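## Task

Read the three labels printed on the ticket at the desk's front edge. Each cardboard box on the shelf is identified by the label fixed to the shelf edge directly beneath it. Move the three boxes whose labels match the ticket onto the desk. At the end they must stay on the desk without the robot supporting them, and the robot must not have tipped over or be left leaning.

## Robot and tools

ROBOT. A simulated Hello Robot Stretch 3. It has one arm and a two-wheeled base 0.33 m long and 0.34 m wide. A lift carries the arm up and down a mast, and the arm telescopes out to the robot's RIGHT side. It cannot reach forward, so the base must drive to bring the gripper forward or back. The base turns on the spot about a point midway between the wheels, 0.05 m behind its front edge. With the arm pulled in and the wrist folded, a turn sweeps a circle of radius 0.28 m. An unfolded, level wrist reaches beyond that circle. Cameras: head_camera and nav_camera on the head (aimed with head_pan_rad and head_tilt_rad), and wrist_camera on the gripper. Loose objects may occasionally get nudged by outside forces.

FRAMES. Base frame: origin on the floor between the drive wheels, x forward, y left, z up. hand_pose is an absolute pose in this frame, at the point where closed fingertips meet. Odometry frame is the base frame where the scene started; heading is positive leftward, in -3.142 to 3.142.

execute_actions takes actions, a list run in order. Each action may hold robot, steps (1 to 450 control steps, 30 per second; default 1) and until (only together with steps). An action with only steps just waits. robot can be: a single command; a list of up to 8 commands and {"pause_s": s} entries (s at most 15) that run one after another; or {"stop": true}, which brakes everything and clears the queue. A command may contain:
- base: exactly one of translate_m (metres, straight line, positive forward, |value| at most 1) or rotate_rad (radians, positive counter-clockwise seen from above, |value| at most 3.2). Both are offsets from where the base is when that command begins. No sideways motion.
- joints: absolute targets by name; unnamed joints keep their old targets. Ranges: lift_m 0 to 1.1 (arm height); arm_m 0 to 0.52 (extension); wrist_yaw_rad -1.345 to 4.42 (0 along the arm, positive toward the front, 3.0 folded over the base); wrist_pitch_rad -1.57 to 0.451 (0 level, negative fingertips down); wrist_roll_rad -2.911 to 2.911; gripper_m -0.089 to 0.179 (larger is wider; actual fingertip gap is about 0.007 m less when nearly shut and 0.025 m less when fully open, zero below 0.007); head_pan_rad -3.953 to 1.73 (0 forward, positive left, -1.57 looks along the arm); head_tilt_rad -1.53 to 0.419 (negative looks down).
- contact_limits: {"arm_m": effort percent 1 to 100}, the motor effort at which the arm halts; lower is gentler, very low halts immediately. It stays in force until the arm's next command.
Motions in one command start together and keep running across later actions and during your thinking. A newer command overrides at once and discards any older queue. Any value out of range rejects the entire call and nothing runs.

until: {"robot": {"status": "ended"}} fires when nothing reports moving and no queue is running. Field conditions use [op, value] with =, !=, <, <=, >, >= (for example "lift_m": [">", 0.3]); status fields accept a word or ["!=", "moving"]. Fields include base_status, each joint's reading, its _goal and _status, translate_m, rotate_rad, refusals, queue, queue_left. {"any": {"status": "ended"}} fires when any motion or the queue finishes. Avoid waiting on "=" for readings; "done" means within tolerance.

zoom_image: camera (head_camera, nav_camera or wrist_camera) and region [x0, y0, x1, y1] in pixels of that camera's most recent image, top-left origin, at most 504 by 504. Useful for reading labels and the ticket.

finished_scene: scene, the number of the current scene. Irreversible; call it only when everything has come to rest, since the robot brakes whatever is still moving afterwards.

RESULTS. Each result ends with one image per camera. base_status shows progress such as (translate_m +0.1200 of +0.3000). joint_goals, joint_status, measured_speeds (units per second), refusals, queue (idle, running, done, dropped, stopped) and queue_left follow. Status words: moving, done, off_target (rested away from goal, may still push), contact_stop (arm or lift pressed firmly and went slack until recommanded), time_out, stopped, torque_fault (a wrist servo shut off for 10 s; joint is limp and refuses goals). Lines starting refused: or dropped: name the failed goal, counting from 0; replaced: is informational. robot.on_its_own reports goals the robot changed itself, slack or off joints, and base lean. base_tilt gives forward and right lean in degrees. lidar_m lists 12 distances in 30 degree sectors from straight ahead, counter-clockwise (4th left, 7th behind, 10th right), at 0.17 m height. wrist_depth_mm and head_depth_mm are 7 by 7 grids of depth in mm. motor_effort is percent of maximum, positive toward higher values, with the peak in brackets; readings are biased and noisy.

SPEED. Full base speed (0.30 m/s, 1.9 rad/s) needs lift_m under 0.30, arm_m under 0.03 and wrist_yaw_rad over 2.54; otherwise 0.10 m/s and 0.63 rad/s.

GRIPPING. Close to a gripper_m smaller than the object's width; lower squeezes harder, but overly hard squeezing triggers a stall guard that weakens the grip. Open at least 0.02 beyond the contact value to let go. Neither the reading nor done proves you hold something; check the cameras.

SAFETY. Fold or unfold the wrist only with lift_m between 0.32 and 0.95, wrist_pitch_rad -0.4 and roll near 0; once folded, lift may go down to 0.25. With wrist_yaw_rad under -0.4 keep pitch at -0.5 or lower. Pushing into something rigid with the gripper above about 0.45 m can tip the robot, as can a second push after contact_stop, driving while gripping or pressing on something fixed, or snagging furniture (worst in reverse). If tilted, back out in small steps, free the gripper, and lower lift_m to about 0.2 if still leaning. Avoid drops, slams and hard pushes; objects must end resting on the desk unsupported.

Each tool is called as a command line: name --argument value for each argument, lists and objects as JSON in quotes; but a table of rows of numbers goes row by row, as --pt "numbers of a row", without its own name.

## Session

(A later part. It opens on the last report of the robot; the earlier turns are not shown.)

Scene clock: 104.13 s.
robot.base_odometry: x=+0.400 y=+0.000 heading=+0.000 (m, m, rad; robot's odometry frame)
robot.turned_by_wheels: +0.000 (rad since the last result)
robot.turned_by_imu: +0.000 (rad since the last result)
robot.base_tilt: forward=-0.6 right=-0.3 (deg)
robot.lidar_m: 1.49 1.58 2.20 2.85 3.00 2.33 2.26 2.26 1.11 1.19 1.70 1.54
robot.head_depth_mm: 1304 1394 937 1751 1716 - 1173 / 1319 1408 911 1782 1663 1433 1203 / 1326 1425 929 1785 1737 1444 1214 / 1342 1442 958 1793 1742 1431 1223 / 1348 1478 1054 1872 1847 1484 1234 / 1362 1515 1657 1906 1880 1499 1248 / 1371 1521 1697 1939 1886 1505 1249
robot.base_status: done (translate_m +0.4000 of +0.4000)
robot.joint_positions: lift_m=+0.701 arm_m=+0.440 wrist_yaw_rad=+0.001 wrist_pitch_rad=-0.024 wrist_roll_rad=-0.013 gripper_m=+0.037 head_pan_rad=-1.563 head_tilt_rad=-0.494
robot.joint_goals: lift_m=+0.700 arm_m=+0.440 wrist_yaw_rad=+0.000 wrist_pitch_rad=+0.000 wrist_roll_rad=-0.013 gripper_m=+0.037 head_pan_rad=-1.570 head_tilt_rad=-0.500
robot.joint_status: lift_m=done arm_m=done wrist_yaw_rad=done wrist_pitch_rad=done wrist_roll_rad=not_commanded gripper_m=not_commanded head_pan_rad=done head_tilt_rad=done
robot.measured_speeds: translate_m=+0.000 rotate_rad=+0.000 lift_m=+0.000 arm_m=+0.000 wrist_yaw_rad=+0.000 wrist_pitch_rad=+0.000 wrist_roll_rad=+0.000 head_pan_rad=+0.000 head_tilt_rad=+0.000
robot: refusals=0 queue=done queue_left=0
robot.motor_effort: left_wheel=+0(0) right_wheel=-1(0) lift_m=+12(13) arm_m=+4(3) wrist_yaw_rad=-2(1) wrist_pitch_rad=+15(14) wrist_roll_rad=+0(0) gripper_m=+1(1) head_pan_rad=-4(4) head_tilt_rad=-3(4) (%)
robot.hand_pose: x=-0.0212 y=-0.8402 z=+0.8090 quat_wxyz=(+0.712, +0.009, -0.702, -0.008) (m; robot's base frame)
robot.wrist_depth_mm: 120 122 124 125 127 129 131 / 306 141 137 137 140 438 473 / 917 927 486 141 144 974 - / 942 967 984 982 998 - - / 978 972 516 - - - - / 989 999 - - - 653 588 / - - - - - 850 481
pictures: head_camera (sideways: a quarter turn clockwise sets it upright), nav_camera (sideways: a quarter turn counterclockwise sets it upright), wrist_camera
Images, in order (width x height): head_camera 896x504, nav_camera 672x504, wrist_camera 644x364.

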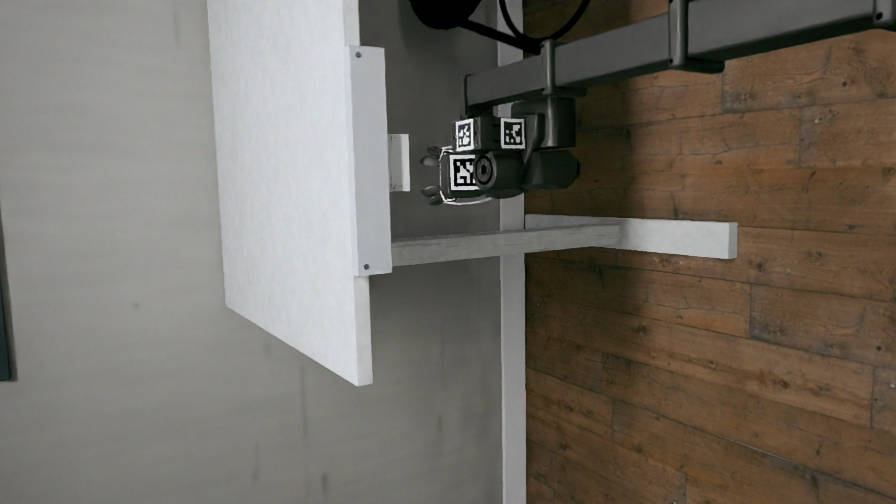

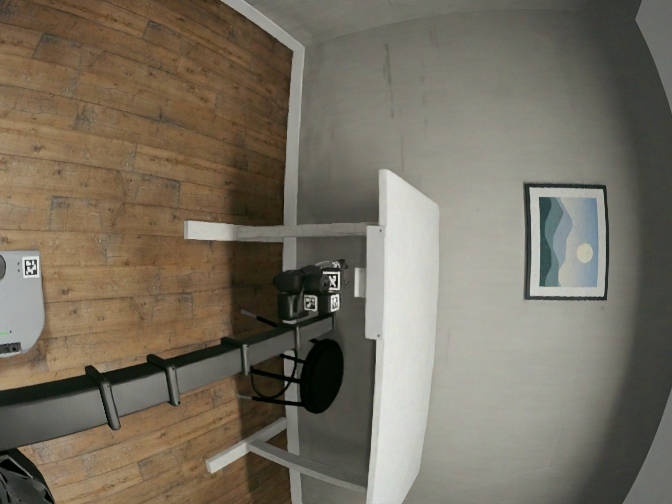

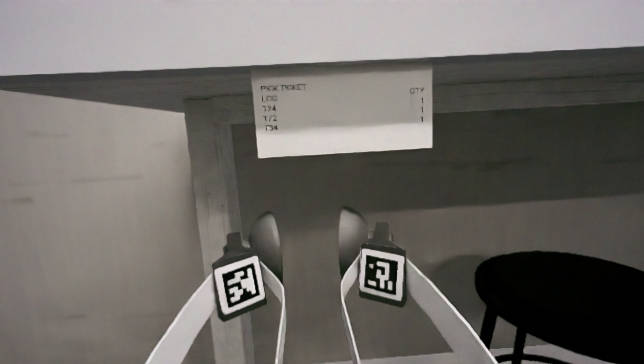

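execute_actions --actions '[{"robot":{"joints":{"arm_m":0.48}},"steps":450,"until":{"robot":{"status":"ended"}}}]'

zoom_image --camera "wrist_camera" --region '[220, 60, 320, 140]'

Scene clock: 113.83 s.
robot.base_odometry: x=+0.400 y=+0.000 heading=+0.000 (m, m, rad; robot's odometry frame)
robot.turned_by_wheels: +0.000 (rad since the last result)
robot.turned_by_imu: +0.000 (rad since the last result)
robot.base_tilt: forward=-0.6 right=-0.3 (deg)
robot.lidar_m: 1.49 1.58 2.20 2.85 3.02 2.34 2.26 2.27 1.11 1.19 1.70 1.54
robot.head_depth_mm: 1303 1401 941 1744 1714 - 1188 / 1314 1403 908 1757 1719 1431 1205 / 1324 1427 929 1786 1762 1441 1208 / 1338 1440 958 1798 1761 1434 1220 / 1349 1480 1052 1902 1830 1477 1239 / 1356 1508 1661 1905 1869 1496 1241 / 1367 1518 1702 1932 1885 1500 1259
robot.base_status: done (translate_m +0.4000 of +0.4000)
robot.joint_positions: lift_m=+0.701 arm_m=+0.480 wrist_yaw_rad=+0.001 wrist_pitch_rad=-0.024 wrist_roll_rad=-0.013 gripper_m=+0.037 head_pan_rad=-1.563 head_tilt_rad=-0.494
robot.joint_goals: lift_m=+0.700 arm_m=+0.480 wrist_yaw_rad=+0.000 wrist_pitch_rad=+0.000 wrist_roll_rad=-0.013 gripper_m=+0.037 head_pan_rad=-1.570 head_tilt_rad=-0.500
robot.joint_status: lift_m=done arm_m=done wrist_yaw_rad=done wrist_pitch_rad=done wrist_roll_rad=not_commanded gripper_m=not_commanded head_pan_rad=done head_tilt_rad=done
robot.measured_speeds: translate_m=+0.000 rotate_rad=+0.000 lift_m=+0.000 arm_m=+0.000 wrist_yaw_rad=+0.000 wrist_pitch_rad=+0.000 wrist_roll_rad=+0.000 head_pan_rad=+0.000 head_tilt_rad=+0.000
robot: refusals=0 queue=done queue_left=0
robot.motor_effort: left_wheel=-1(0) right_wheel=-1(0) lift_m=+13(13) arm_m=+3(4) wrist_yaw_rad=-1(1) wrist_pitch_rad=+14(14) wrist_roll_rad=+0(0) gripper_m=+0(1) head_pan_rad=-4(3) head_tilt_rad=-4(3) (%)
robot.hand_pose: x=-0.0212 y=-0.8802 z=+0.8090 quat_wxyz=(+0.712, +0.009, -0.702, -0.008) (m; robot's base frame)
robot.wrist_depth_mm: 84 85 86 88 89 92 99 / 290 284 221 99 100 349 439 / 885 896 413 101 103 958 955 / 885 929 469 957 949 965 977 / 922 933 474 957 987 990 - / 937 967 - - - 644 590 / 979 971 562 - - 706 469
pictures: head_camera (sideways: a quarter turn clockwise sets it upright), nav_camera (sideways: a quarter turn counterclockwise sets it upright), wrist_camera
Images, in order (width x height): head_camera 896x504, nav_camera 672x504, wrist_camera 644x364.

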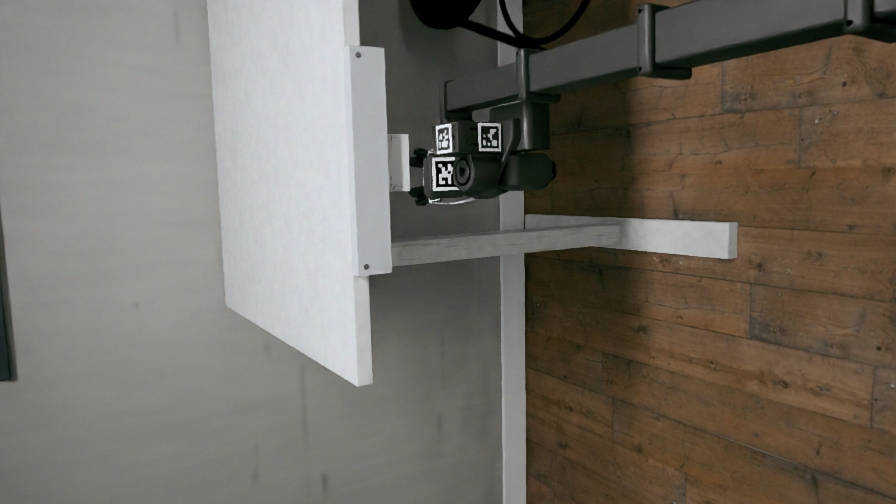

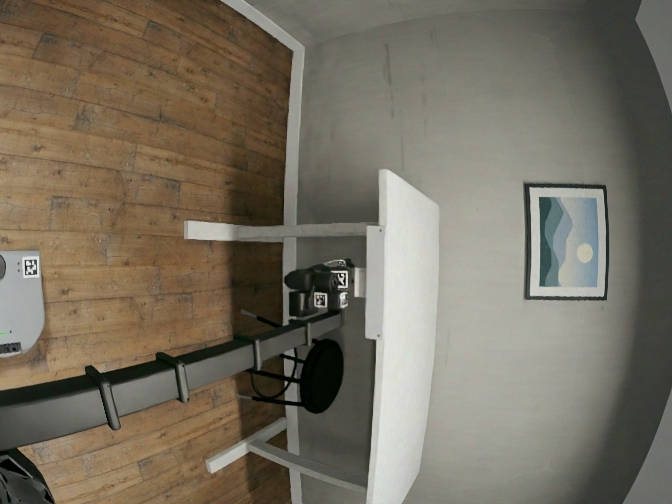

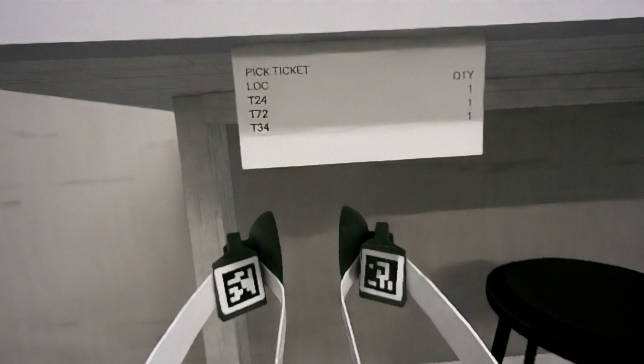

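Region (220, 60, 320, 140) of wrist_camera's 644x364 image, scaled by 5.040; it fills the top 403 rows of this view, and the rest is white.

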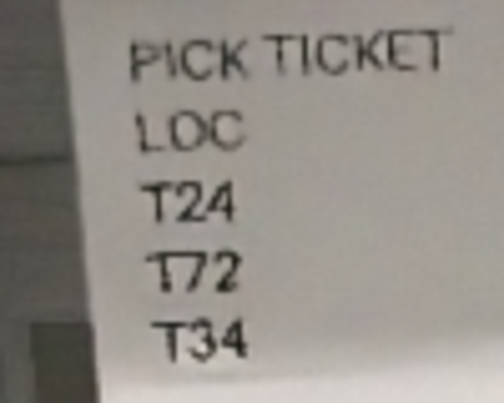

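execute_actions --actions '[{"robot":[{"joints":{"arm_m":0.0,"wrist_pitch_rad":-0.4,"head_pan_rad":1.57,"head_tilt_rad":-0.2}},{"joints":{"wrist_yaw_rad":2.7,"lift_m":0.34}},{"joints":{"lift_m":0.28,"head_pan_rad":0.0,"head_tilt_rad":-0.2}},{"base":{"rotate_rad":1.571}},{"base":{"translate_m":1.0}}],"steps":450,"until":{"robot":{"queue_left":["<=",1]}}},{"steps":450,"until":{"robot":{"queue_left":["<=",0]}}},{"steps":450,"until":{"robot":{"status":"ended"}}}]'

Scene clock: 203.63 s.
robot.base_odometry: x=+0.400 y=+1.000 heading=+1.571 (m, m, rad; robot's odometry frame)
robot.turned_by_wheels: +1.571 (rad since the last result)
robot.turned_by_imu: +1.590 (rad since the last result)
robot.base_tilt: forward=-0.6 right=-0.3 (deg)
robot.lidar_m: 1.86 2.08 2.33 2.25 2.35 2.30 2.06 2.10 1.58 1.53 1.59 1.69
robot.head_depth_mm: 1744 1834 1928 2071 2165 1867 1451 / 1759 1849 1951 2062 2178 1892 1470 / 1772 1870 1951 2070 2187 1918 1491 / 1775 1879 1994 2092 2206 1932 1504 / 1775 1897 2027 2174 2322 1955 1514 / 1853 1970 2080 2212 2368 1982 1521 / 1883 1999 2105 2115 2226 1999 1534
robot.base_status: done (translate_m +1.0000 of +1.0000)
robot.joint_positions: lift_m=+0.281 arm_m=+0.000 wrist_yaw_rad=+2.698 wrist_pitch_rad=-0.416 wrist_roll_rad=-0.013 gripper_m=+0.037 head_pan_rad=+0.007 head_tilt_rad=-0.210
robot.joint_goals: lift_m=+0.280 arm_m=+0.000 wrist_yaw_rad=+2.700 wrist_pitch_rad=-0.400 wrist_roll_rad=-0.013 gripper_m=+0.037 head_pan_rad=+0.000 head_tilt_rad=-0.200
robot.joint_status: lift_m=done arm_m=done wrist_yaw_rad=done wrist_pitch_rad=done wrist_roll_rad=not_commanded gripper_m=not_commanded head_pan_rad=done head_tilt_rad=done
robot.measured_speeds: translate_m=+0.000 rotate_rad=+0.000 lift_m=+0.000 arm_m=+0.000 wrist_yaw_rad=+0.000 wrist_pitch_rad=+0.000 wrist_roll_rad=+0.000 head_pan_rad=+0.000 head_tilt_rad=+0.000
robot: refusals=0 queue=done queue_left=0
robot.motor_effort: left_wheel=-2(8) right_wheel=+2(15) lift_m=+13(14) arm_m=-4(3) wrist_yaw_rad=+1(3) wrist_pitch_rad=+10(14) wrist_roll_rad=+0(0) gripper_m=-1(0) head_pan_rad=-4(52) head_tilt_rad=+7(34) (%)
robot.hand_pose: x=+0.0751 y=+0.0576 z=+0.2937 quat_wxyz=(+0.295, +0.703, -0.007, +0.648) (m; robot's base frame)
robot.wrist_depth_mm: - - - - - - - / - - - - - - - / - - - - - - - / 839 819 790 791 782 761 752 / 647 642 666 636 612 613 613 / - 529 - 509 520 509 503 / - 458 - 438 435 431 431
pictures: head_camera (sideways: a quarter turn clockwise sets it upright), nav_camera (sideways: a quarter turn counterclockwise sets it upright), wrist_camera
Images, in order (width x height): head_camera 896x504, nav_camera 672x504, wrist_camera 644x364.

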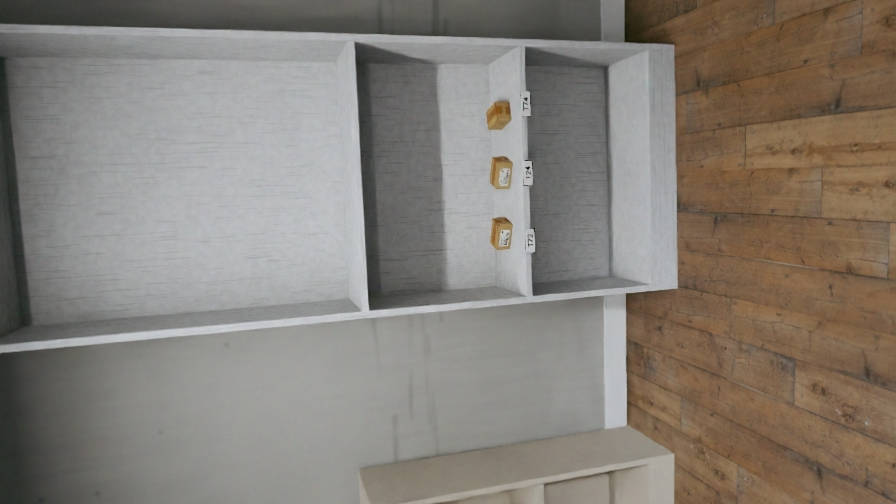

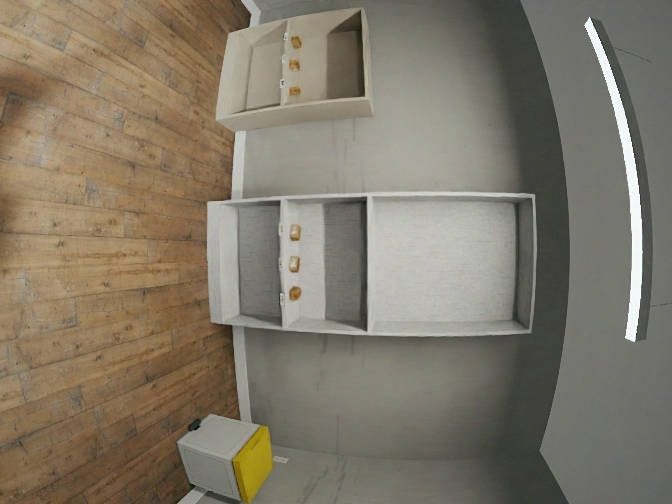

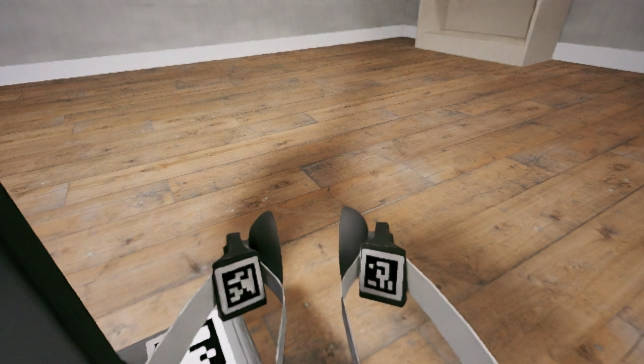

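zoom_image --camera "head_camera" --region '[470, 80, 560, 270]'

Region (470, 80, 560, 270) of head_camera's 896x504 image, scaled by 2.653, with more detail than that image has; it fills the left 239 columns of this view, and the rest is white.

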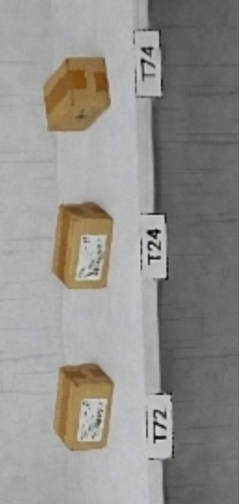

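zoom_image --camera "head_camera" --region '[505, 85, 550, 260]'

execute_actions --actions '[{"robot":{"joints":{"head_pan_rad":0.55,"head_tilt_rad":-0.25}},"steps":200,"until":{"robot":{"status":"ended"}}}]'

Region (505, 85, 550, 260) of head_camera's 896x504 image, scaled by 2.880, with more detail than that image has; it fills the left 130 columns of this view, and the rest is white.

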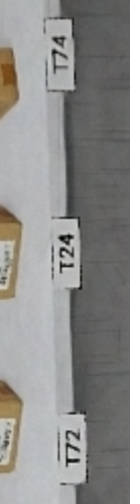

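Scene clock: 218.37 s.
robot.base_odometry: x=+0.400 y=+1.000 heading=+1.571 (m, m, rad; robot's odometry frame)
robot.turned_by_wheels: +0.000 (rad since the last result)
robot.turned_by_imu: +0.000 (rad since the last result)
robot.base_tilt: forward=-0.6 right=-0.2 (deg)
robot.lidar_m: 1.86 2.08 2.32 2.25 2.34 2.29 2.06 2.11 1.58 1.53 1.59 1.69
robot.head_depth_mm: 1817 1926 2044 2164 2245 1792 1410 / 1941 2042 2152 2271 2348 1801 1430 / 2077 2188 2294 2410 2321 1824 1434 / 2234 2373 2490 2635 2468 1862 1455 / 2384 2557 2677 2738 2602 1860 1464 / 2512 2647 2785 2882 2630 1906 1474 / 2349 2416 2500 2571 2520 1925 1481
robot.base_status: done (translate_m +1.0000 of +1.0000)
robot.joint_positions: lift_m=+0.281 arm_m=+0.000 wrist_yaw_rad=+2.698 wrist_pitch_rad=-0.416 wrist_roll_rad=-0.013 gripper_m=+0.037 head_pan_rad=+0.543 head_tilt_rad=-0.246
robot.joint_goals: lift_m=+0.280 arm_m=+0.000 wrist_yaw_rad=+2.700 wrist_pitch_rad=-0.400 wrist_roll_rad=-0.013 gripper_m=+0.037 head_pan_rad=+0.550 head_tilt_rad=-0.250
robot.joint_status: lift_m=done arm_m=done wrist_yaw_rad=done wrist_pitch_rad=done wrist_roll_rad=not_commanded gripper_m=not_commanded head_pan_rad=done head_tilt_rad=done
robot.measured_speeds: translate_m=+0.000 rotate_rad=+0.000 lift_m=+0.000 arm_m=+0.000 wrist_yaw_rad=+0.000 wrist_pitch_rad=+0.000 wrist_roll_rad=+0.000 head_pan_rad=+0.000 head_tilt_rad=+0.000
robot: refusals=0 queue=done queue_left=0
robot.motor_effort: left_wheel=-2(2) right_wheel=+2(3) lift_m=+13(13) arm_m=-4(3) wrist_yaw_rad=+2(1) wrist_pitch_rad=+10(9) wrist_roll_rad=+0(0) gripper_m=-1(0) head_pan_rad=+5(45) head_tilt_rad=-2(10) (%)
robot.hand_pose: x=+0.0751 y=+0.0576 z=+0.2937 quat_wxyz=(+0.295, +0.703, -0.007, +0.648) (m; robot's base frame)
robot.wrist_depth_mm: - - - - - - - / - - - - - - - / - - - - - - - / 841 806 813 786 776 772 770 / 648 639 665 634 624 611 605 / - 534 - 520 521 510 506 / - 464 - 438 430 432 432
pictures: head_camera (sideways: a quarter turn clockwise sets it upright), nav_camera (sideways: a quarter turn counterclockwise sets it upright), wrist_camera
Images, in order (width x height): head_camera 896x504, nav_camera 672x504, wrist_camera 644x364.

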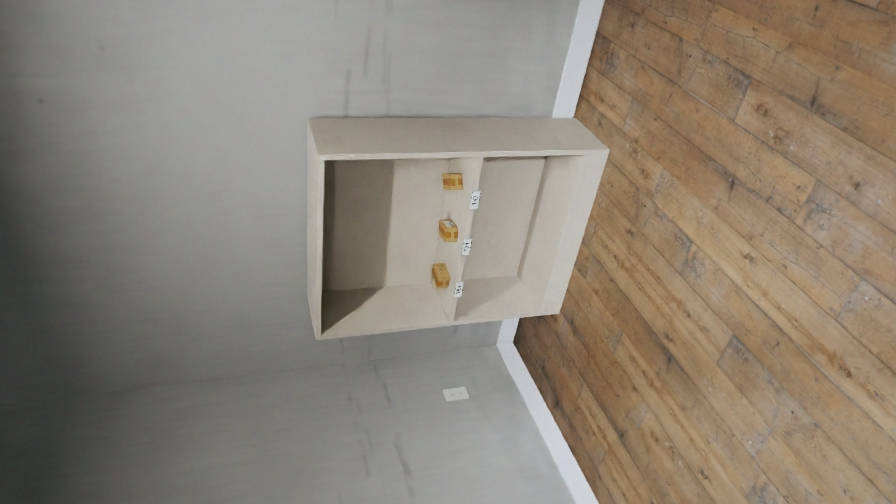

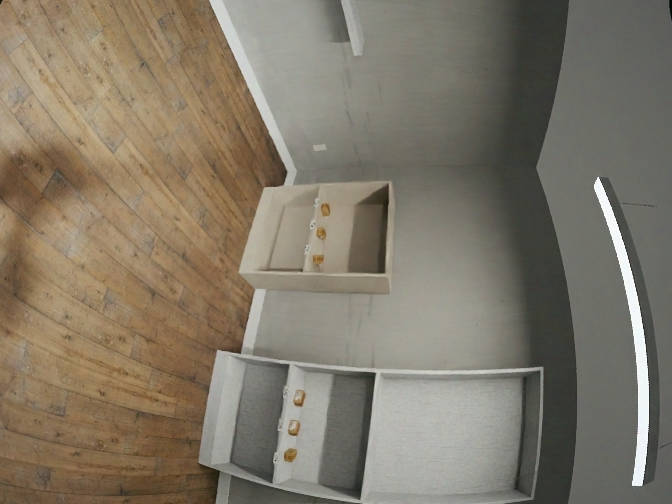

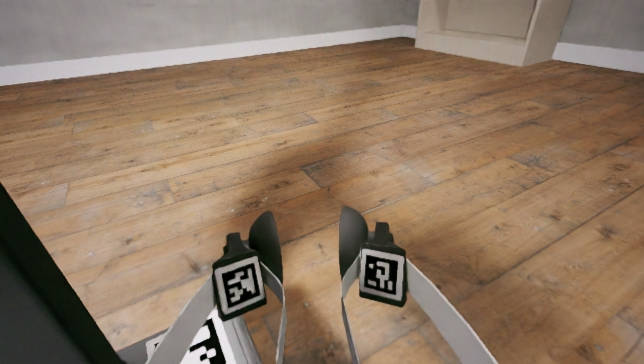

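zoom_image --camera "head_camera" --region '[425, 165, 495, 305]'

Region (425, 165, 495, 305) of head_camera's 896x504 image, scaled by 3.600, with more detail than that image has.

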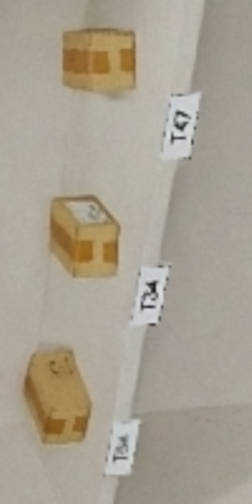

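execute_actions --actions '[{"robot":[{"base":{"translate_m":1.0},"joints":{"head_pan_rad":0.0,"head_tilt_rad":-0.5}},{"base":{"rotate_rad":1.54},"joints":{"head_pan_rad":-1.57,"head_tilt_rad":-0.6}},{"joints":{"lift_m":0.40}},{"joints":{"lift_m":0.52,"wrist_yaw_rad":0.0,"gripper_m":0.17}},{"joints":{"wrist_pitch_rad":0.0}}],"steps":450,"until":{"robot":{"queue_left":["<=",0]}}},{"steps":450,"until":{"robot":{"status":"ended"}}}]'

Scene clock: 326.10 s.
robot.base_odometry: x=+0.400 y=+2.000 heading=+3.111 (m, m, rad; robot's odometry frame)
robot.turned_by_wheels: +1.540 (rad since the last result)
robot.turned_by_imu: +1.559 (rad since the last result)
robot.base_tilt: forward=-0.5 right=-0.3 (deg)
robot.lidar_m: 2.23 2.30 3.13 3.28 2.24 1.61 1.28 1.13 0.94 1.09 0.89 1.26
robot.head_depth_mm: 885 918 1132 1139 1441 1325 1138 / 887 947 1134 1131 1443 1337 1172 / 887 901 1133 1140 1462 1347 1192 / 888 935 1136 1199 1483 1357 1165 / 889 946 1131 1222 1459 1356 1173 / 885 922 1093 1108 1552 1398 1187 / 852 798 924 1408 1615 1407 1200
robot.base_status: done (rotate_rad +1.5399 of +1.5400)
robot.joint_positions: lift_m=+0.519 arm_m=+0.000 wrist_yaw_rad=+0.002 wrist_pitch_rad=-0.026 wrist_roll_rad=-0.013 gripper_m=+0.170 head_pan_rad=-1.563 head_tilt_rad=-0.593
robot.joint_goals: lift_m=+0.520 arm_m=+0.000 wrist_yaw_rad=+0.000 wrist_pitch_rad=+0.000 wrist_roll_rad=-0.013 gripper_m=+0.170 head_pan_rad=-1.570 head_tilt_rad=-0.600
robot.joint_status: lift_m=done arm_m=done wrist_yaw_rad=done wrist_pitch_rad=done wrist_roll_rad=not_commanded gripper_m=done head_pan_rad=done head_tilt_rad=done
robot.measured_speeds: translate_m=+0.000 rotate_rad=+0.000 lift_m=+0.000 arm_m=+0.000 wrist_yaw_rad=+0.000 wrist_pitch_rad=+0.000 wrist_roll_rad=+0.000 head_pan_rad=+0.000 head_tilt_rad=+0.000
robot: refusals=0 queue=done queue_left=0
robot.motor_effort: left_wheel=-1(10) right_wheel=+2(15) lift_m=+40(40) arm_m=-4(4) wrist_yaw_rad=-3(3) wrist_pitch_rad=+15(14) wrist_roll_rad=+0(0) gripper_m=+0(82) head_pan_rad=-4(55) head_tilt_rad=-4(27) (%)
robot.hand_pose: x=-0.0208 y=-0.4008 z=+0.6275 quat_wxyz=(+0.712, +0.010, -0.702, -0.008) (m; robot's base frame)
robot.wrist_depth_mm: 597 768 782 822 829 696 940 / 808 781 798 840 858 703 970 / 825 789 834 872 895 950 - / 851 725 835 718 704 999 - / 887 617 878 923 934 - - / 910 871 920 952 967 785 - / - 781 918 934 902 984 -
pictures: head_camera (sideways: a quarter turn clockwise sets it upright), nav_camera (sideways: a quarter turn counterclockwise sets it upright), wrist_camera
Images, in order (width x height): head_camera 896x504, nav_camera 672x504, wrist_camera 644x364.

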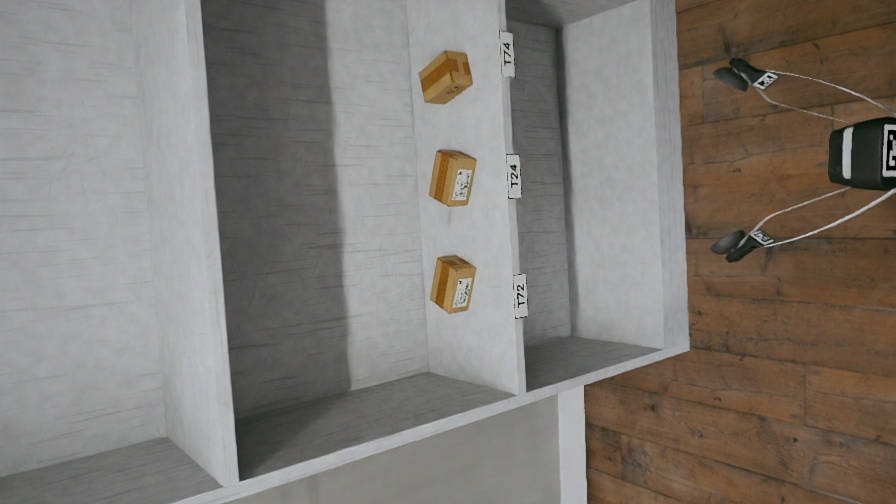

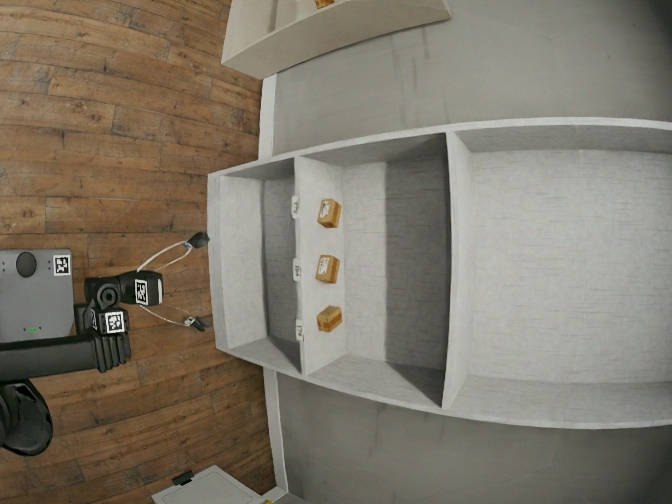

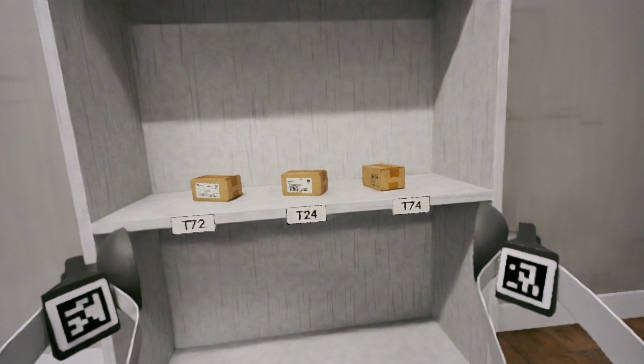

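execute_actions --actions '[{"robot":[{"base":{"rotate_rad":-1.571}},{"base":{"translate_m":0.2}},{"base":{"rotate_rad":1.571}}],"steps":450,"until":{"robot":{"status":"ended"}}}]'

Scene clock: 410.63 s.
robot.base_odometry: x=+0.406 y=+2.200 heading=+3.111 (m, m, rad; robot's odometry frame)
robot.turned_by_wheels: +0.000 (rad since the last result)
robot.turned_by_imu: +0.001 (rad since the last result)
robot.base_tilt: forward=-0.6 right=-0.2 (deg)
robot.lidar_m: 2.23 2.31 3.12 3.40 2.23 1.61 1.09 1.11 0.77 0.89 0.70 1.14
robot.head_depth_mm: 717 722 913 1038 944 1224 1138 / 715 745 915 1053 987 1244 1159 / 718 765 915 1066 956 1258 1182 / 717 766 920 1069 984 1268 1174 / 720 768 917 1063 991 1280 1180 / 719 782 922 1038 976 1234 1191 / 718 766 741 813 1341 1407 1196
robot.base_status: done (rotate_rad +1.5709 of +1.5710)
robot.joint_positions: lift_m=+0.519 arm_m=+0.000 wrist_yaw_rad=+0.001 wrist_pitch_rad=-0.025 wrist_roll_rad=-0.013 gripper_m=+0.170 head_pan_rad=-1.563 head_tilt_rad=-0.593
robot.joint_goals: lift_m=+0.520 arm_m=+0.000 wrist_yaw_rad=+0.000 wrist_pitch_rad=+0.000 wrist_roll_rad=-0.013 gripper_m=+0.170 head_pan_rad=-1.570 head_tilt_rad=-0.600
robot.joint_status: lift_m=done arm_m=done wrist_yaw_rad=done wrist_pitch_rad=done wrist_roll_rad=not_commanded gripper_m=done head_pan_rad=done head_tilt_rad=done
robot.measured_speeds: translate_m=+0.000 rotate_rad=+0.000 lift_m=+0.000 arm_m=+0.000 wrist_yaw_rad=+0.000 wrist_pitch_rad=+0.000 wrist_roll_rad=+0.000 head_pan_rad=+0.000 head_tilt_rad=+0.000
robot: refusals=0 queue=done queue_left=0
robot.motor_effort: left_wheel=-3(7) right_wheel=+3(9) lift_m=+40(39) arm_m=-4(4) wrist_yaw_rad=-2(1) wrist_pitch_rad=+15(15) wrist_roll_rad=+0(0) gripper_m=+0(0) head_pan_rad=-4(4) head_tilt_rad=-4(4) (%)
robot.hand_pose: x=-0.0211 y=-0.4009 z=+0.6277 quat_wxyz=(+0.712, +0.010, -0.702, -0.009) (m; robot's base frame)
robot.wrist_depth_mm: 521 575 601 612 642 562 440 / 513 589 607 634 661 576 467 / 501 609 632 656 683 590 476 / 493 619 650 667 656 572 478 / 457 482 464 442 459 483 814 / 384 667 686 712 742 708 841 / - 680 701 728 764 631 502
pictures: head_camera (sideways: a quarter turn clockwise sets it upright), nav_camera (sideways: a quarter turn counterclockwise sets it upright), wrist_camera
Images, in order (width x height): head_camera 896x504, nav_camera 672x504, wrist_camera 644x364.

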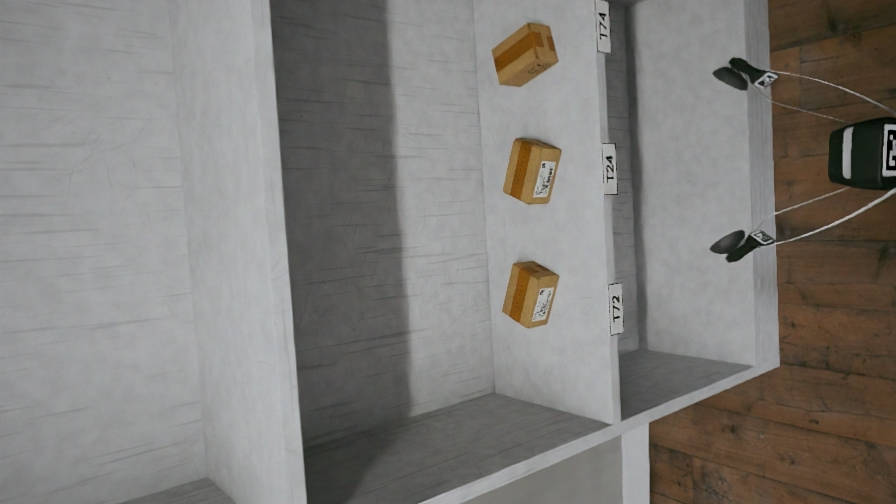

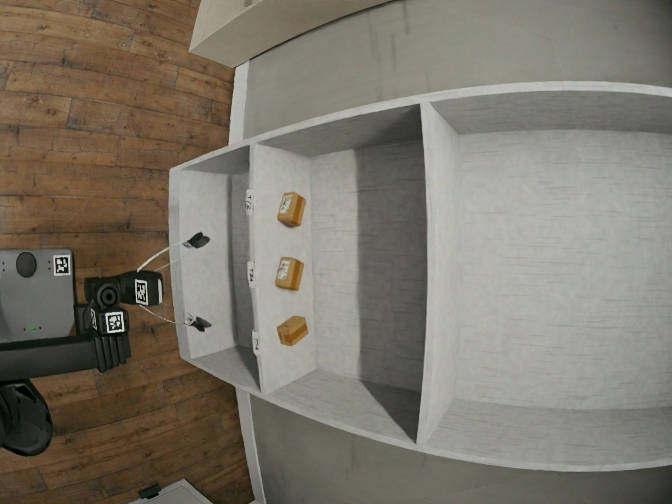

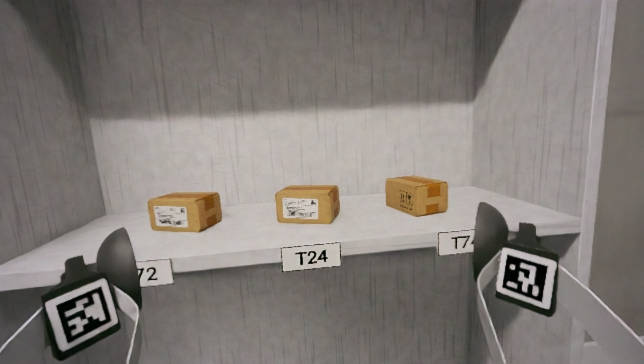

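execute_actions --actions '[{"robot":{"joints":{"lift_m":0.46,"arm_m":0.2,"head_tilt_rad":-0.75}},"steps":450,"until":{"robot":{"status":"ended"}}}]'

Scene clock: 423.70 s.
robot.base_odometry: x=+0.406 y=+2.200 heading=+3.111 (m, m, rad; robot's odometry frame)
robot.turned_by_wheels: +0.000 (rad since the last result)
robot.turned_by_imu: +0.000 (rad since the last result)
robot.base_tilt: forward=-0.5 right=-0.3 (deg)
robot.lidar_m: 2.24 2.31 3.13 3.40 2.23 1.61 1.09 1.12 0.76 0.89 0.71 1.14
robot.head_depth_mm: 680 853 1004 950 1324 1244 1101 / 700 853 1007 988 1353 - 1098 / 700 855 1005 966 1397 1231 1103 / 698 853 1006 1010 1364 1266 1117 / 712 852 1006 998 1352 1270 1126 / 711 852 1001 1017 1242 1290 1135 / 720 637 826 915 1507 1307 1149
robot.base_status: done (rotate_rad +1.5709 of +1.5710)
robot.joint_positions: lift_m=+0.461 arm_m=+0.200 wrist_yaw_rad=+0.001 wrist_pitch_rad=-0.024 wrist_roll_rad=-0.013 gripper_m=+0.170 head_pan_rad=-1.563 head_tilt_rad=-0.740
robot.joint_goals: lift_m=+0.460 arm_m=+0.200 wrist_yaw_rad=+0.000 wrist_pitch_rad=+0.000 wrist_roll_rad=-0.013 gripper_m=+0.170 head_pan_rad=-1.570 head_tilt_rad=-0.750
robot.joint_status: lift_m=done arm_m=done wrist_yaw_rad=done wrist_pitch_rad=done wrist_roll_rad=not_commanded gripper_m=done head_pan_rad=done head_tilt_rad=done
robot.measured_speeds: translate_m=+0.000 rotate_rad=+0.000 lift_m=+0.000 arm_m=+0.000 wrist_yaw_rad=+0.000 wrist_pitch_rad=+0.000 wrist_roll_rad=+0.000 head_pan_rad=+0.000 head_tilt_rad=+0.000
robot: refusals=0 queue=done queue_left=0
robot.motor_effort: left_wheel=-2(2) right_wheel=+3(3) lift_m=+13(39) arm_m=+3(4) wrist_yaw_rad=-1(1) wrist_pitch_rad=+14(15) wrist_roll_rad=+0(0) gripper_m=+0(0) head_pan_rad=-5(4) head_tilt_rad=-6(28) (%)
robot.hand_pose: x=-0.0212 y=-0.6002 z=+0.5692 quat_wxyz=(+0.712, +0.009, -0.702, -0.008) (m; robot's base frame)
robot.wrist_depth_mm: 390 397 411 424 435 456 396 / 397 407 421 442 452 468 400 / 410 419 434 450 464 479 406 / 407 414 441 275 397 287 377 / 276 269 272 259 248 260 228 / 209 187 192 195 205 529 219 / - 466 484 502 528 542 468
pictures: head_camera (sideways: a quarter turn clockwise sets it upright), nav_camera (sideways: a quarter turn counterclockwise sets it upright), wrist_camera
Images, in order (width x height): head_camera 896x504, nav_camera 672x504, wrist_camera 644x364.

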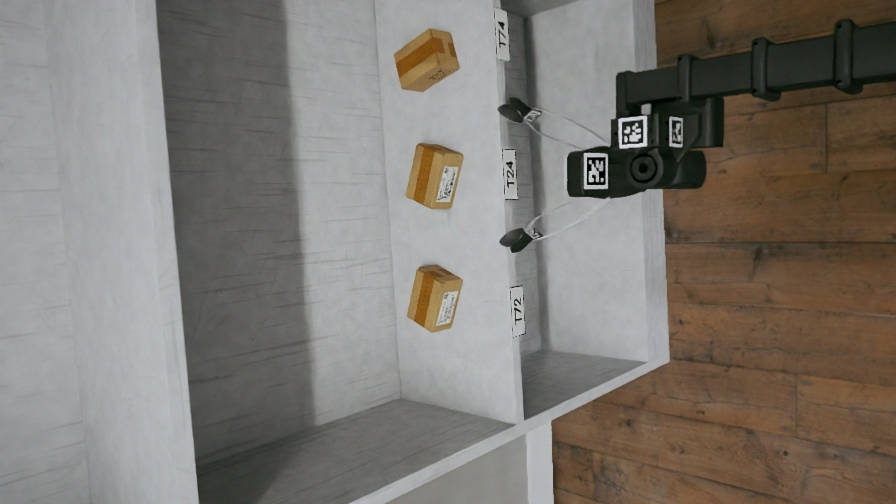

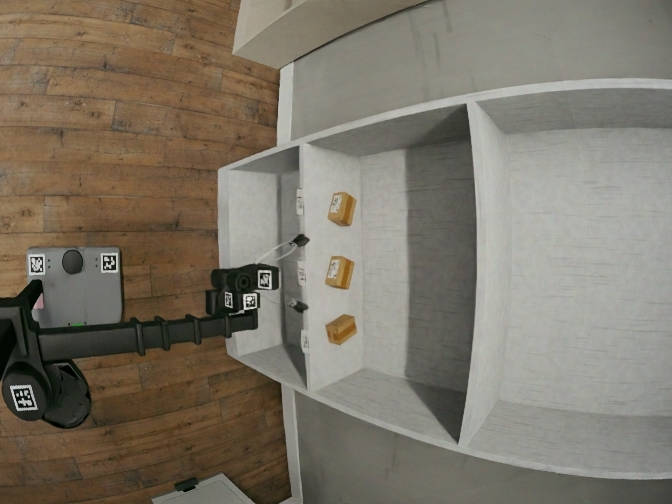

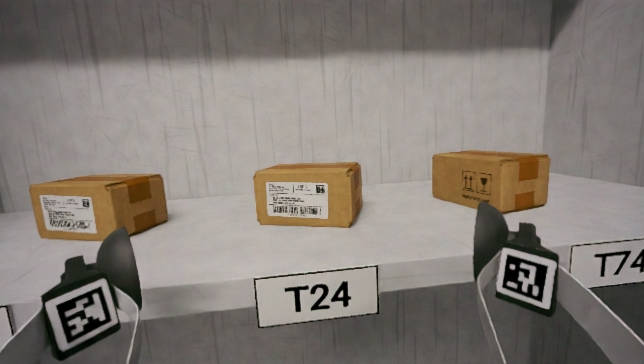

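execute_actions --actions '[{"robot":{"joints":{"arm_m":0.35}},"steps":450,"until":{"robot":{"status":"ended"}}}]'

Scene clock: 441.07 s.
robot.base_odometry: x=+0.406 y=+2.200 heading=+3.111 (m, m, rad; robot's odometry frame)
robot.turned_by_wheels: +0.000 (rad since the last result)
robot.turned_by_imu: +0.000 (rad since the last result)
robot.base_tilt: forward=-0.6 right=-0.3 (deg)
robot.lidar_m: 2.23 2.30 3.14 3.39 2.23 1.61 1.09 1.12 0.77 0.89 0.71 1.14
robot.head_depth_mm: 680 851 1003 952 1316 1229 1090 / 700 853 1006 982 1324 1247 1103 / 700 854 1004 976 1302 1268 1101 / 698 851 1004 1001 1365 1276 1116 / 712 852 1005 999 1355 1267 1122 / 711 853 998 1012 1255 1297 1136 / 721 638 829 915 1504 1306 1142
robot.base_status: done (rotate_rad +1.5709 of +1.5710)
robot.joint_positions: lift_m=+0.461 arm_m=+0.350 wrist_yaw_rad=+0.001 wrist_pitch_rad=-0.024 wrist_roll_rad=-0.013 gripper_m=+0.170 head_pan_rad=-1.563 head_tilt_rad=-0.740
robot.joint_goals: lift_m=+0.460 arm_m=+0.350 wrist_yaw_rad=+0.000 wrist_pitch_rad=+0.000 wrist_roll_rad=-0.013 gripper_m=+0.170 head_pan_rad=-1.570 head_tilt_rad=-0.750
robot.joint_status: lift_m=done arm_m=done wrist_yaw_rad=done wrist_pitch_rad=done wrist_roll_rad=not_commanded gripper_m=done head_pan_rad=done head_tilt_rad=done
robot.measured_speeds: translate_m=+0.000 rotate_rad=+0.000 lift_m=+0.000 arm_m=+0.000 wrist_yaw_rad=+0.000 wrist_pitch_rad=+0.000 wrist_roll_rad=+0.000 head_pan_rad=+0.000 head_tilt_rad=+0.000
robot: refusals=0 queue=done queue_left=0
robot.motor_effort: left_wheel=-2(2) right_wheel=+3(2) lift_m=+13(13) arm_m=+3(3) wrist_yaw_rad=+0(1) wrist_pitch_rad=+14(14) wrist_roll_rad=+0(0) gripper_m=+0(0) head_pan_rad=-4(4) head_tilt_rad=-5(6) (%)
robot.hand_pose: x=-0.0212 y=-0.7502 z=+0.5692 quat_wxyz=(+0.712, +0.009, -0.702, -0.008) (m; robot's base frame)
robot.wrist_depth_mm: 257 263 272 280 291 300 312 / 263 270 277 287 299 308 321 / 269 277 287 296 307 318 327 / 275 286 291 298 314 326 183 / 280 286 135 124 127 214 172 / - 183 138 126 120 155 159 / - 135 133 125 122 124 122
pictures: head_camera (sideways: a quarter turn clockwise sets it upright), nav_camera (sideways: a quarter turn counterclockwise sets it upright), wrist_camera
Images, in order (width x height): head_camera 896x504, nav_camera 672x504, wrist_camera 644x364.

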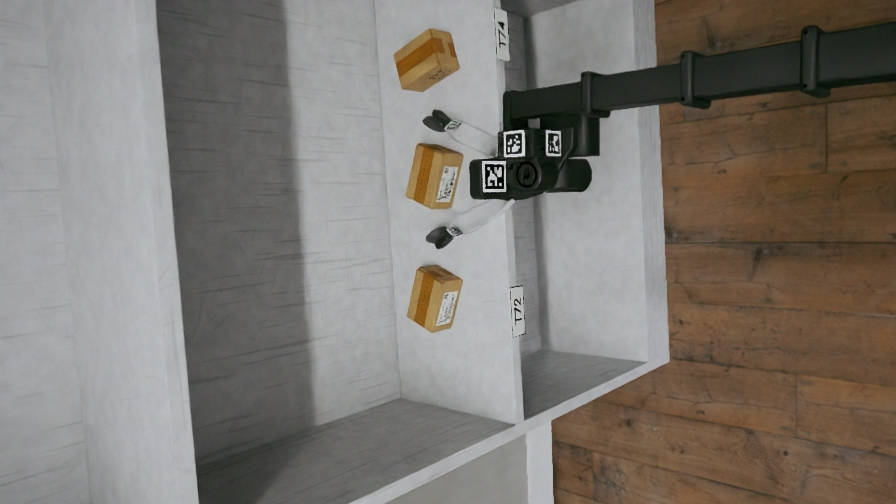

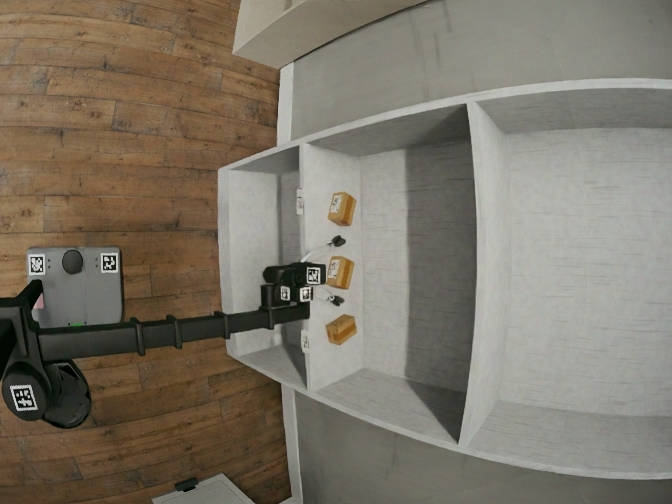

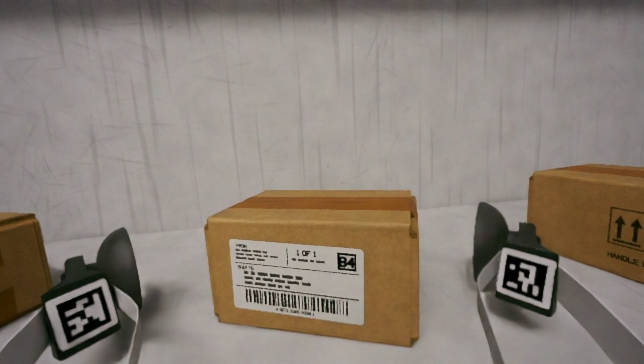

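execute_actions --actions '[{"robot":{"joints":{"gripper_m":0.05}},"steps":90,"until":{"robot":{"status":"ended"}}},{"steps":10}]'

Scene clock: 475.97 s.
robot.base_odometry: x=+0.406 y=+2.200 heading=+3.111 (m, m, rad; robot's odometry frame)
robot.turned_by_wheels: +0.000 (rad since the last result)
robot.turned_by_imu: +0.000 (rad since the last result)
robot.base_tilt: forward=-0.6 right=-0.4 (deg)
robot.lidar_m: 2.24 2.31 3.13 3.39 2.23 1.61 1.09 1.11 0.77 0.89 0.70 1.14
robot.head_depth_mm: 681 850 1006 947 1318 1234 1093 / 701 852 1006 983 1328 1249 1099 / 701 854 1003 976 1303 1254 1105 / 701 853 1005 1012 1355 1268 1113 / 714 852 1002 1001 1347 1279 1128 / 712 849 1000 1015 1243 1290 1130 / 719 639 828 917 1492 1310 1140
robot.base_status: done (rotate_rad +1.5709 of +1.5710)
robot.joint_positions: lift_m=+0.461 arm_m=+0.350 wrist_yaw_rad=+0.000 wrist_pitch_rad=-0.024 wrist_roll_rad=-0.013 gripper_m=+0.051 head_pan_rad=-1.563 head_tilt_rad=-0.740
robot.joint_goals: lift_m=+0.460 arm_m=+0.350 wrist_yaw_rad=+0.000 wrist_pitch_rad=+0.000 wrist_roll_rad=-0.013 gripper_m=+0.050 head_pan_rad=-1.570 head_tilt_rad=-0.750
robot.joint_status: lift_m=done arm_m=done wrist_yaw_rad=done wrist_pitch_rad=done wrist_roll_rad=not_commanded gripper_m=done head_pan_rad=done head_tilt_rad=done
robot.measured_speeds: translate_m=+0.000 rotate_rad=+0.000 lift_m=+0.000 arm_m=+0.000 wrist_yaw_rad=+0.000 wrist_pitch_rad=+0.000 wrist_roll_rad=+0.000 head_pan_rad=+0.000 head_tilt_rad=+0.000
robot: refusals=0 queue=done queue_left=0
robot.motor_effort: left_wheel=-2(3) right_wheel=+3(3) lift_m=+13(14) arm_m=+4(3) wrist_yaw_rad=-1(1) wrist_pitch_rad=+14(14) wrist_roll_rad=+0(1) gripper_m=-21(95) head_pan_rad=-4(3) head_tilt_rad=-6(6) (%)
robot.hand_pose: x=-0.0214 y=-0.7502 z=+0.5692 quat_wxyz=(+0.712, +0.009, -0.702, -0.009) (m; robot's base frame)
robot.wrist_depth_mm: 257 264 271 279 290 300 312 / 263 270 279 286 298 309 323 / 270 277 285 296 307 320 329 / 274 284 292 299 314 323 183 / 280 286 130 120 114 217 172 / 178 200 133 123 117 167 158 / 144 130 133 123 120 125 122
pictures: head_camera (sideways: a quarter turn clockwise sets it upright), nav_camera (sideways: a quarter turn counterclockwise sets it upright), wrist_camera
Images, in order (width x height): head_camera 896x504, nav_camera 672x504, wrist_camera 644x364.

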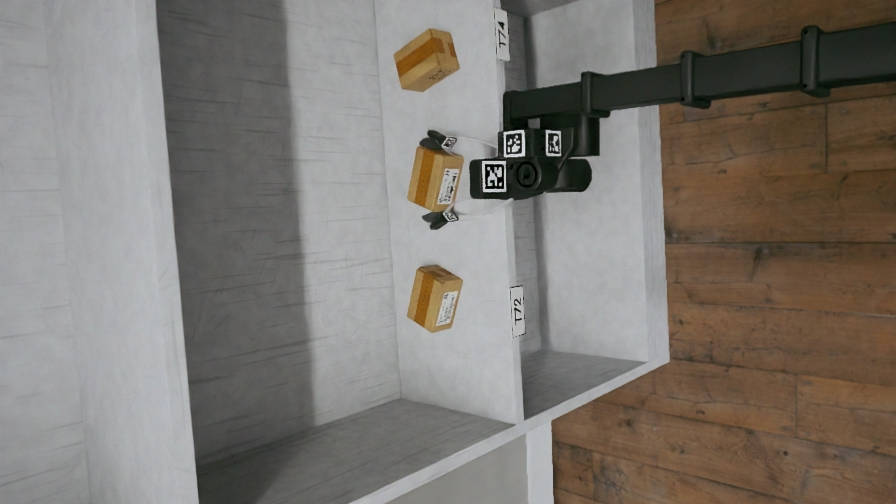

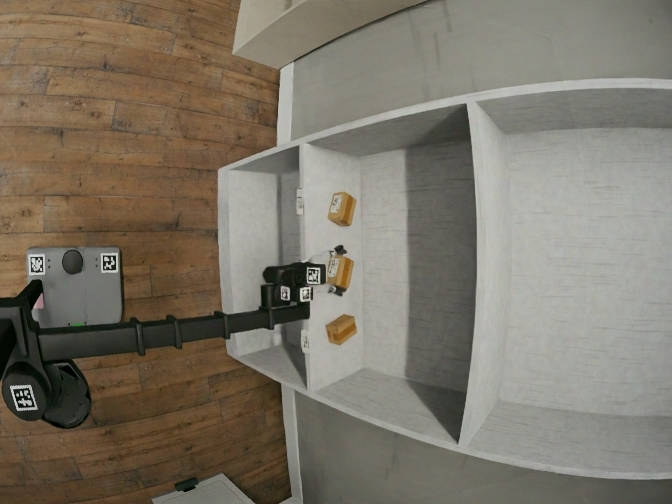

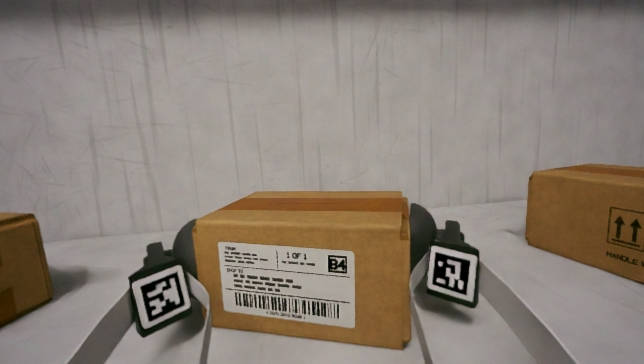

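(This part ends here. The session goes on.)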